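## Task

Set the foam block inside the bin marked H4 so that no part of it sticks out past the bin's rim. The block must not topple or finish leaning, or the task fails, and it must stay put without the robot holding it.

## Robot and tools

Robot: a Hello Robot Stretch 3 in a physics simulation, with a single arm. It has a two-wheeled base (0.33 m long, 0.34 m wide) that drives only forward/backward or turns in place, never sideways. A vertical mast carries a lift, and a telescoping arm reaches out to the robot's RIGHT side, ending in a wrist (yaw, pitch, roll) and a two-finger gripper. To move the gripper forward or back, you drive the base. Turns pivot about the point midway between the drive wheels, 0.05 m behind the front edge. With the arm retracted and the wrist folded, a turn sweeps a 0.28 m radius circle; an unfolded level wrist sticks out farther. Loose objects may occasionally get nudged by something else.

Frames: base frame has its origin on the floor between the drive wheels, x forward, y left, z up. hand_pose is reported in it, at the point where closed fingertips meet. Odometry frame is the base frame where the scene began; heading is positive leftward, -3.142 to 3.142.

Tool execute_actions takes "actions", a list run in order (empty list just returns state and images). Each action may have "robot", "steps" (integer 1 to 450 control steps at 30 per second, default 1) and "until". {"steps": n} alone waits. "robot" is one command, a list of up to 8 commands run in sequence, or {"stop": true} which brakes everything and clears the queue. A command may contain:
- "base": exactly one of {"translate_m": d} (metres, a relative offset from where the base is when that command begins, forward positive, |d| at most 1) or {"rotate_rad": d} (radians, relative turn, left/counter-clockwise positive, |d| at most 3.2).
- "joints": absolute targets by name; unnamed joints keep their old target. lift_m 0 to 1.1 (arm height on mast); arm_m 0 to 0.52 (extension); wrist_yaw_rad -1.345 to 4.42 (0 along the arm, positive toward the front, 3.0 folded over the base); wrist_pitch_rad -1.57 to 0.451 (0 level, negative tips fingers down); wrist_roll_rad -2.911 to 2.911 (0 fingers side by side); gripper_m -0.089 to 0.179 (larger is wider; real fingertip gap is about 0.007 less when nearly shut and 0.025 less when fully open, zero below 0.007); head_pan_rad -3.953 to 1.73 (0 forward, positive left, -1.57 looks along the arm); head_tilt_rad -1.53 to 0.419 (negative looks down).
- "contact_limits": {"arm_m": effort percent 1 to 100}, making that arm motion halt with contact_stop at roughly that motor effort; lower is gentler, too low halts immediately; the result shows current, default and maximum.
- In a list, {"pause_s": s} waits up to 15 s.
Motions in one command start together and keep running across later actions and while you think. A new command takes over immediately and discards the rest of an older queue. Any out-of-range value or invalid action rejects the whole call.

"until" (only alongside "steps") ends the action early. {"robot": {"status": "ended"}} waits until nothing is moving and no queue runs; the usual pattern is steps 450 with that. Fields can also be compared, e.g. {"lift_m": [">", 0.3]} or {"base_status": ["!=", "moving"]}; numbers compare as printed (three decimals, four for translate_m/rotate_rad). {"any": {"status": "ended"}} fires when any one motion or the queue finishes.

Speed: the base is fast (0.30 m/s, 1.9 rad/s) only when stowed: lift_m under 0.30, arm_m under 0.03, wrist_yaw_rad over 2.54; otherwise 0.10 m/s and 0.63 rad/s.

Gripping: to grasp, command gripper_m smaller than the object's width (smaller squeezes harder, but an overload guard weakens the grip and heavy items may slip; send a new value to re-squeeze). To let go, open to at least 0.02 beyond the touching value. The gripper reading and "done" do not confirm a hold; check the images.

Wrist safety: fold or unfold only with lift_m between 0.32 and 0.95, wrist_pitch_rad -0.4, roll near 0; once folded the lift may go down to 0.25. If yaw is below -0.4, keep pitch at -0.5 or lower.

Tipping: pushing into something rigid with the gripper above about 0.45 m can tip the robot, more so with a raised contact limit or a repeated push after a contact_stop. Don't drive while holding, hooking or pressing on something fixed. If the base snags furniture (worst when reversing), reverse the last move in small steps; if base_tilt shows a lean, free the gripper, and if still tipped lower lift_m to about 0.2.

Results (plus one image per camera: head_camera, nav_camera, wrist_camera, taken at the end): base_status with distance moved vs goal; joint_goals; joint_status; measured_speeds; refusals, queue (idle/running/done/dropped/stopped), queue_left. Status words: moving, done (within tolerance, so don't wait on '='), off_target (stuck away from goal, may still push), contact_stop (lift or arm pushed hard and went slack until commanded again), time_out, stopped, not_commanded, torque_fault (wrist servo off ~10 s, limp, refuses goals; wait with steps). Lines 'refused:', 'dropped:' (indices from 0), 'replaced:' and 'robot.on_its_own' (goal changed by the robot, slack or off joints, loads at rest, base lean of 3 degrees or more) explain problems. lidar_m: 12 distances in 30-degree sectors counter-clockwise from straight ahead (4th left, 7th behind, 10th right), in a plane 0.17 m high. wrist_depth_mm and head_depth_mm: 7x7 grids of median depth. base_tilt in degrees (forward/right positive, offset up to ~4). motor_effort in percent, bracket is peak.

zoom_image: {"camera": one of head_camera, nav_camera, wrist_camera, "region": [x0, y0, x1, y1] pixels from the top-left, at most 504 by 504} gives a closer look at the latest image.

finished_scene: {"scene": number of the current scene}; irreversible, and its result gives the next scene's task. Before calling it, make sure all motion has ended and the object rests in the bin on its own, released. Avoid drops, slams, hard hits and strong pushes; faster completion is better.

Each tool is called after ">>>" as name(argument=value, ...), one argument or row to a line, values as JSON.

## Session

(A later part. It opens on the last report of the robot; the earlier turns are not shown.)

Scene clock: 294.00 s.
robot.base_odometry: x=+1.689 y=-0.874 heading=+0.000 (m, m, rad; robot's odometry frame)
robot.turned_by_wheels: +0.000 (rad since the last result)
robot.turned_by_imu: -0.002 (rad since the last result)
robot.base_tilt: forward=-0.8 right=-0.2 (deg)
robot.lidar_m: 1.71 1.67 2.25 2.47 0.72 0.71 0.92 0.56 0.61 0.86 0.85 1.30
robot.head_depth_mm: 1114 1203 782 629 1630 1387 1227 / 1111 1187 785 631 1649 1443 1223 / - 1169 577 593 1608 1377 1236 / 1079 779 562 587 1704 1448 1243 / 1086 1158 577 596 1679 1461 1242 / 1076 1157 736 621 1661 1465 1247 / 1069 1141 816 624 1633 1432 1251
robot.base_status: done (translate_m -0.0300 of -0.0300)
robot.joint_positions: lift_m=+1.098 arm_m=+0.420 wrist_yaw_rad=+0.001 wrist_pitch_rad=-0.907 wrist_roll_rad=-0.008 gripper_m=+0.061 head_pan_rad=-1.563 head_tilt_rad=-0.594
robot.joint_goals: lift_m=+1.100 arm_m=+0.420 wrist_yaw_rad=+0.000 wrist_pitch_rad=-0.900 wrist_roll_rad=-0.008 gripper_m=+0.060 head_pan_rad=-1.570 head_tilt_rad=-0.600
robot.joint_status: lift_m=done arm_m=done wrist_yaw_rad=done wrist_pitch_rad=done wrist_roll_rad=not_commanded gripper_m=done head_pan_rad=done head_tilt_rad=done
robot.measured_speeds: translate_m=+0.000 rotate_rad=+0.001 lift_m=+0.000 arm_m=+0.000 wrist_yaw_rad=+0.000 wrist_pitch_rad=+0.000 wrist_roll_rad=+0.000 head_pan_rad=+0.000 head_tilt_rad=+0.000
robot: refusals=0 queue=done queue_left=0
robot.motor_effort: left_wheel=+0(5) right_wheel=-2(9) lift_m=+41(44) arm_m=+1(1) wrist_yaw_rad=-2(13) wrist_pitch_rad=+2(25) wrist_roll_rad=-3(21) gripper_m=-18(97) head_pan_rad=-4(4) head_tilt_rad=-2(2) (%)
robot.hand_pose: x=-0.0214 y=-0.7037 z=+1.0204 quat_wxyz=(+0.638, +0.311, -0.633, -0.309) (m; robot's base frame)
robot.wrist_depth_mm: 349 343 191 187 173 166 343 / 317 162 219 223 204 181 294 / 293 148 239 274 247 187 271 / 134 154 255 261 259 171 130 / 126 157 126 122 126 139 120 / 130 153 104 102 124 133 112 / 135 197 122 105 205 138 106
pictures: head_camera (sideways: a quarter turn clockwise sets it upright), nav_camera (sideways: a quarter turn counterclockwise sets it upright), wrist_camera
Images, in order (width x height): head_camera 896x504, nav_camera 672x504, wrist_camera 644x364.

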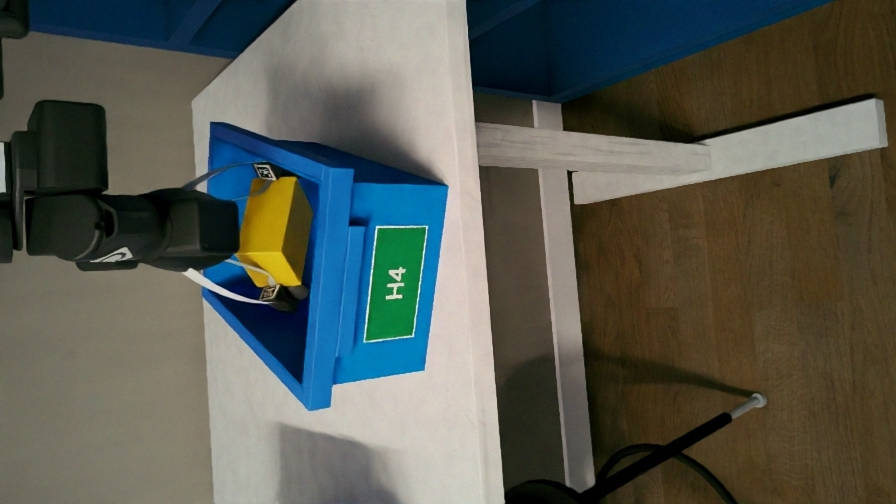

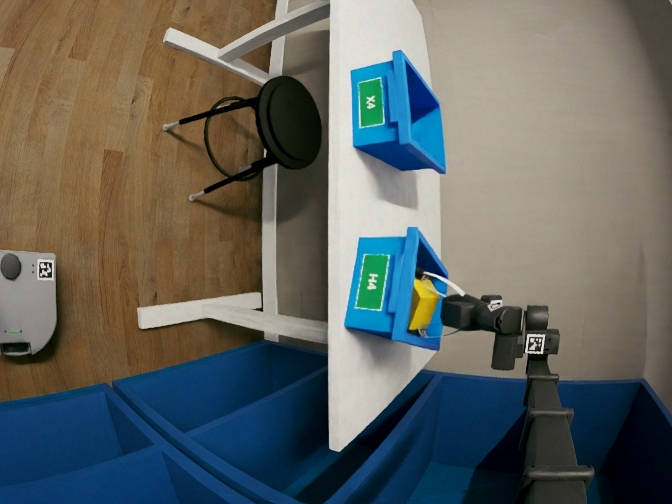

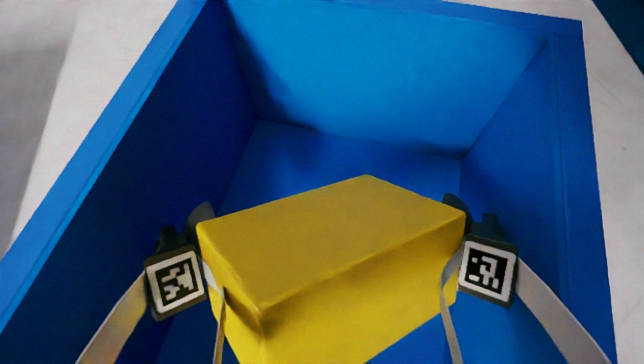

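>>> execute_actions(
  actions=[
    {"robot":[{"base":{"translate_m":0.02}},{"joints":{"lift_m":1.08}},{"joints":{"gripper_m":0.135}},{"pause_s":0.7}],"steps":450,"until":{"robot":{"status":"ended"}}},
    {"steps":3},
  ],
)

Scene clock: 302.50 s.
robot.base_odometry: x=+1.709 y=-0.874 heading=+0.000 (m, m, rad; robot's odometry frame)
robot.turned_by_wheels: +0.000 (rad since the last result)
robot.turned_by_imu: -0.002 (rad since the last result)
robot.base_tilt: forward=-0.8 right=-0.1 (deg)
robot.lidar_m: 1.74 1.66 2.24 2.46 0.77 0.72 0.94 0.57 1.24 0.87 0.84 1.29
robot.head_depth_mm: 1131 1201 782 628 1619 1398 1230 / 1120 1183 785 632 1635 1405 1210 / - 1174 554 590 1683 1411 1234 / 1093 - 565 589 1699 1450 1242 / 1083 1158 582 596 1677 1455 1242 / 1076 1153 771 622 1673 1462 1246 / 1067 1139 817 604 1603 1430 1251
robot.base_status: done (translate_m +0.0200 of +0.0200)
robot.joint_positions: lift_m=+1.080 arm_m=+0.420 wrist_yaw_rad=-0.003 wrist_pitch_rad=-0.910 wrist_roll_rad=-0.008 gripper_m=+0.135 head_pan_rad=-1.563 head_tilt_rad=-0.594
robot.joint_goals: lift_m=+1.080 arm_m=+0.420 wrist_yaw_rad=+0.000 wrist_pitch_rad=-0.900 wrist_roll_rad=-0.008 gripper_m=+0.135 head_pan_rad=-1.570 head_tilt_rad=-0.600
robot.joint_status: lift_m=done arm_m=done wrist_yaw_rad=done wrist_pitch_rad=done wrist_roll_rad=not_commanded gripper_m=done head_pan_rad=done head_tilt_rad=done
robot.measured_speeds: translate_m=+0.000 rotate_rad=+0.000 lift_m=+0.000 arm_m=+0.000 wrist_yaw_rad=+0.000 wrist_pitch_rad=+0.000 wrist_roll_rad=+0.000 head_pan_rad=+0.000 head_tilt_rad=+0.000
robot: refusals=0 queue=done queue_left=0
robot.motor_effort: left_wheel=-1(4) right_wheel=+2(3) lift_m=+35(40) arm_m=+1(1) wrist_yaw_rad=+4(4) wrist_pitch_rad=+3(4) wrist_roll_rad=-2(3) gripper_m=+4(88) head_pan_rad=-4(4) head_tilt_rad=-2(2) (%)
robot.hand_pose: x=-0.0220 y=-0.7030 z=+1.0017 quat_wxyz=(+0.637, +0.311, -0.633, -0.311) (m; robot's base frame)
robot.wrist_depth_mm: 322 147 192 192 177 165 141 / 291 135 214 229 209 187 128 / 120 140 229 258 249 197 117 / 113 147 233 239 238 180 110 / 118 145 223 223 221 143 105 / 123 141 209 164 205 182 99 / 126 184 156 154 156 144 89
pictures: head_camera (sideways: a quarter turn clockwise sets it upright), nav_camera (sideways: a quarter turn counterclockwise sets it upright), wrist_camera
Images, in order (width x height): head_camera 896x504, nav_camera 672x504, wrist_camera 644x364.

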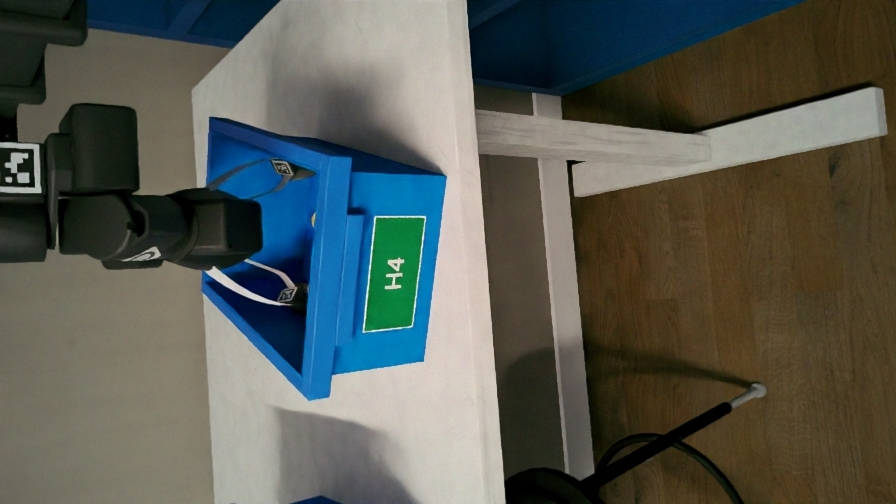

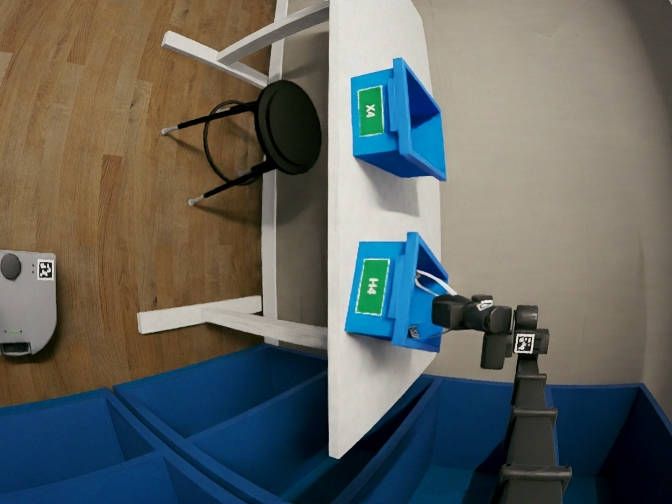

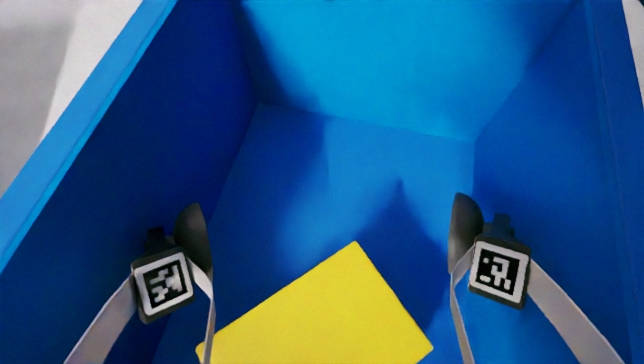

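Released. Withdraw.

>>> execute_actions(
  actions=[
    {"robot":[{"joints":{"lift_m":1.1,"gripper_m":0.11,"wrist_pitch_rad":-0.1}},{"joints":{"arm_m":0.1}},{"joints":{"wrist_pitch_rad":-0.5}}],"steps":450,"until":{"robot":{"status":"ended"}}},
    {"steps":3},
  ],
)

Scene clock: 312.90 s.
robot.base_odometry: x=+1.709 y=-0.874 heading=+0.000 (m, m, rad; robot's odometry frame)
robot.turned_by_wheels: +0.000 (rad since the last result)
robot.turned_by_imu: -0.002 (rad since the last result)
robot.base_tilt: forward=-0.7 right=-0.4 (deg)
robot.lidar_m: 1.73 1.65 2.23 2.46 0.77 0.72 0.94 0.58 1.24 0.87 0.84 1.29
robot.head_depth_mm: - - 696 629 1624 1402 1226 / - - - 633 1638 1404 1206 / - - - 855 1681 1409 1237 / 1073 794 578 593 1703 1453 1240 / 1084 1161 635 601 1675 1456 1242 / 1077 1155 706 622 1662 1455 1250 / 1065 1147 818 604 1597 1433 1253
robot.base_status: done (translate_m +0.0200 of +0.0200)
robot.joint_positions: lift_m=+1.098 arm_m=+0.100 wrist_yaw_rad=-0.001 wrist_pitch_rad=-0.512 wrist_roll_rad=-0.011 gripper_m=+0.110 head_pan_rad=-1.563 head_tilt_rad=-0.594
robot.joint_goals: lift_m=+1.100 arm_m=+0.100 wrist_yaw_rad=+0.000 wrist_pitch_rad=-0.500 wrist_roll_rad=-0.011 gripper_m=+0.110 head_pan_rad=-1.570 head_tilt_rad=-0.600
robot.joint_status: lift_m=done arm_m=done wrist_yaw_rad=done wrist_pitch_rad=done wrist_roll_rad=not_commanded gripper_m=done head_pan_rad=done head_tilt_rad=done
robot.measured_speeds: translate_m=+0.000 rotate_rad=+0.000 lift_m=+0.000 arm_m=+0.000 wrist_yaw_rad=+0.000 wrist_pitch_rad=+0.000 wrist_roll_rad=+0.000 head_pan_rad=+0.000 head_tilt_rad=+0.000
robot: refusals=0 queue=done queue_left=0
robot.motor_effort: left_wheel=-1(2) right_wheel=+0(2) lift_m=+44(48) arm_m=-3(3) wrist_yaw_rad=+1(4) wrist_pitch_rad=+4(9) wrist_roll_rad=-1(2) gripper_m=-1(86) head_pan_rad=-4(4) head_tilt_rad=-2(3) (%)
robot.hand_pose: x=-0.0217 y=-0.4568 z=+1.0905 quat_wxyz=(+0.688, +0.180, -0.680, -0.179) (m; robot's base frame)
robot.wrist_depth_mm: 866 875 890 890 927 792 721 / 447 678 468 506 586 991 558 / 368 498 385 513 485 502 - / 369 422 265 248 403 416 947 / 352 372 326 298 358 357 349 / 321 325 315 315 320 541 330 / 307 - - - - - 688
pictures: head_camera (sideways: a quarter turn clockwise sets it upright), nav_camera (sideways: a quarter turn counterclockwise sets it upright), wrist_camera
Images, in order (width x height): head_camera 896x504, nav_camera 672x504, wrist_camera 644x364.

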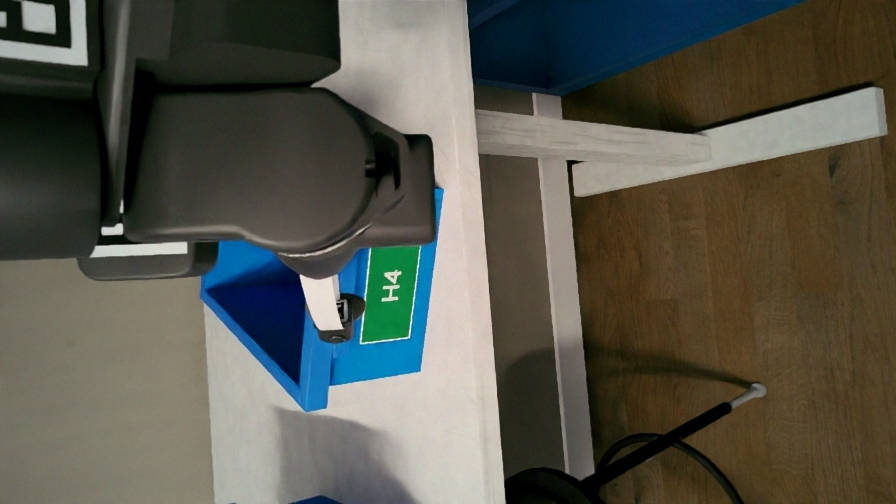

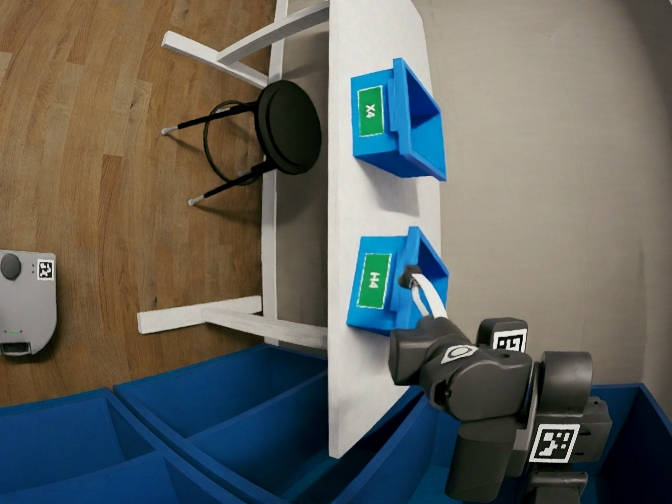

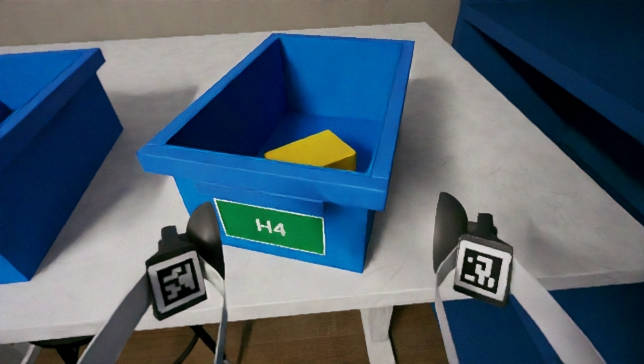

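>>> finished_scene(
  scene=2,
)

The scene is finished: the task was done.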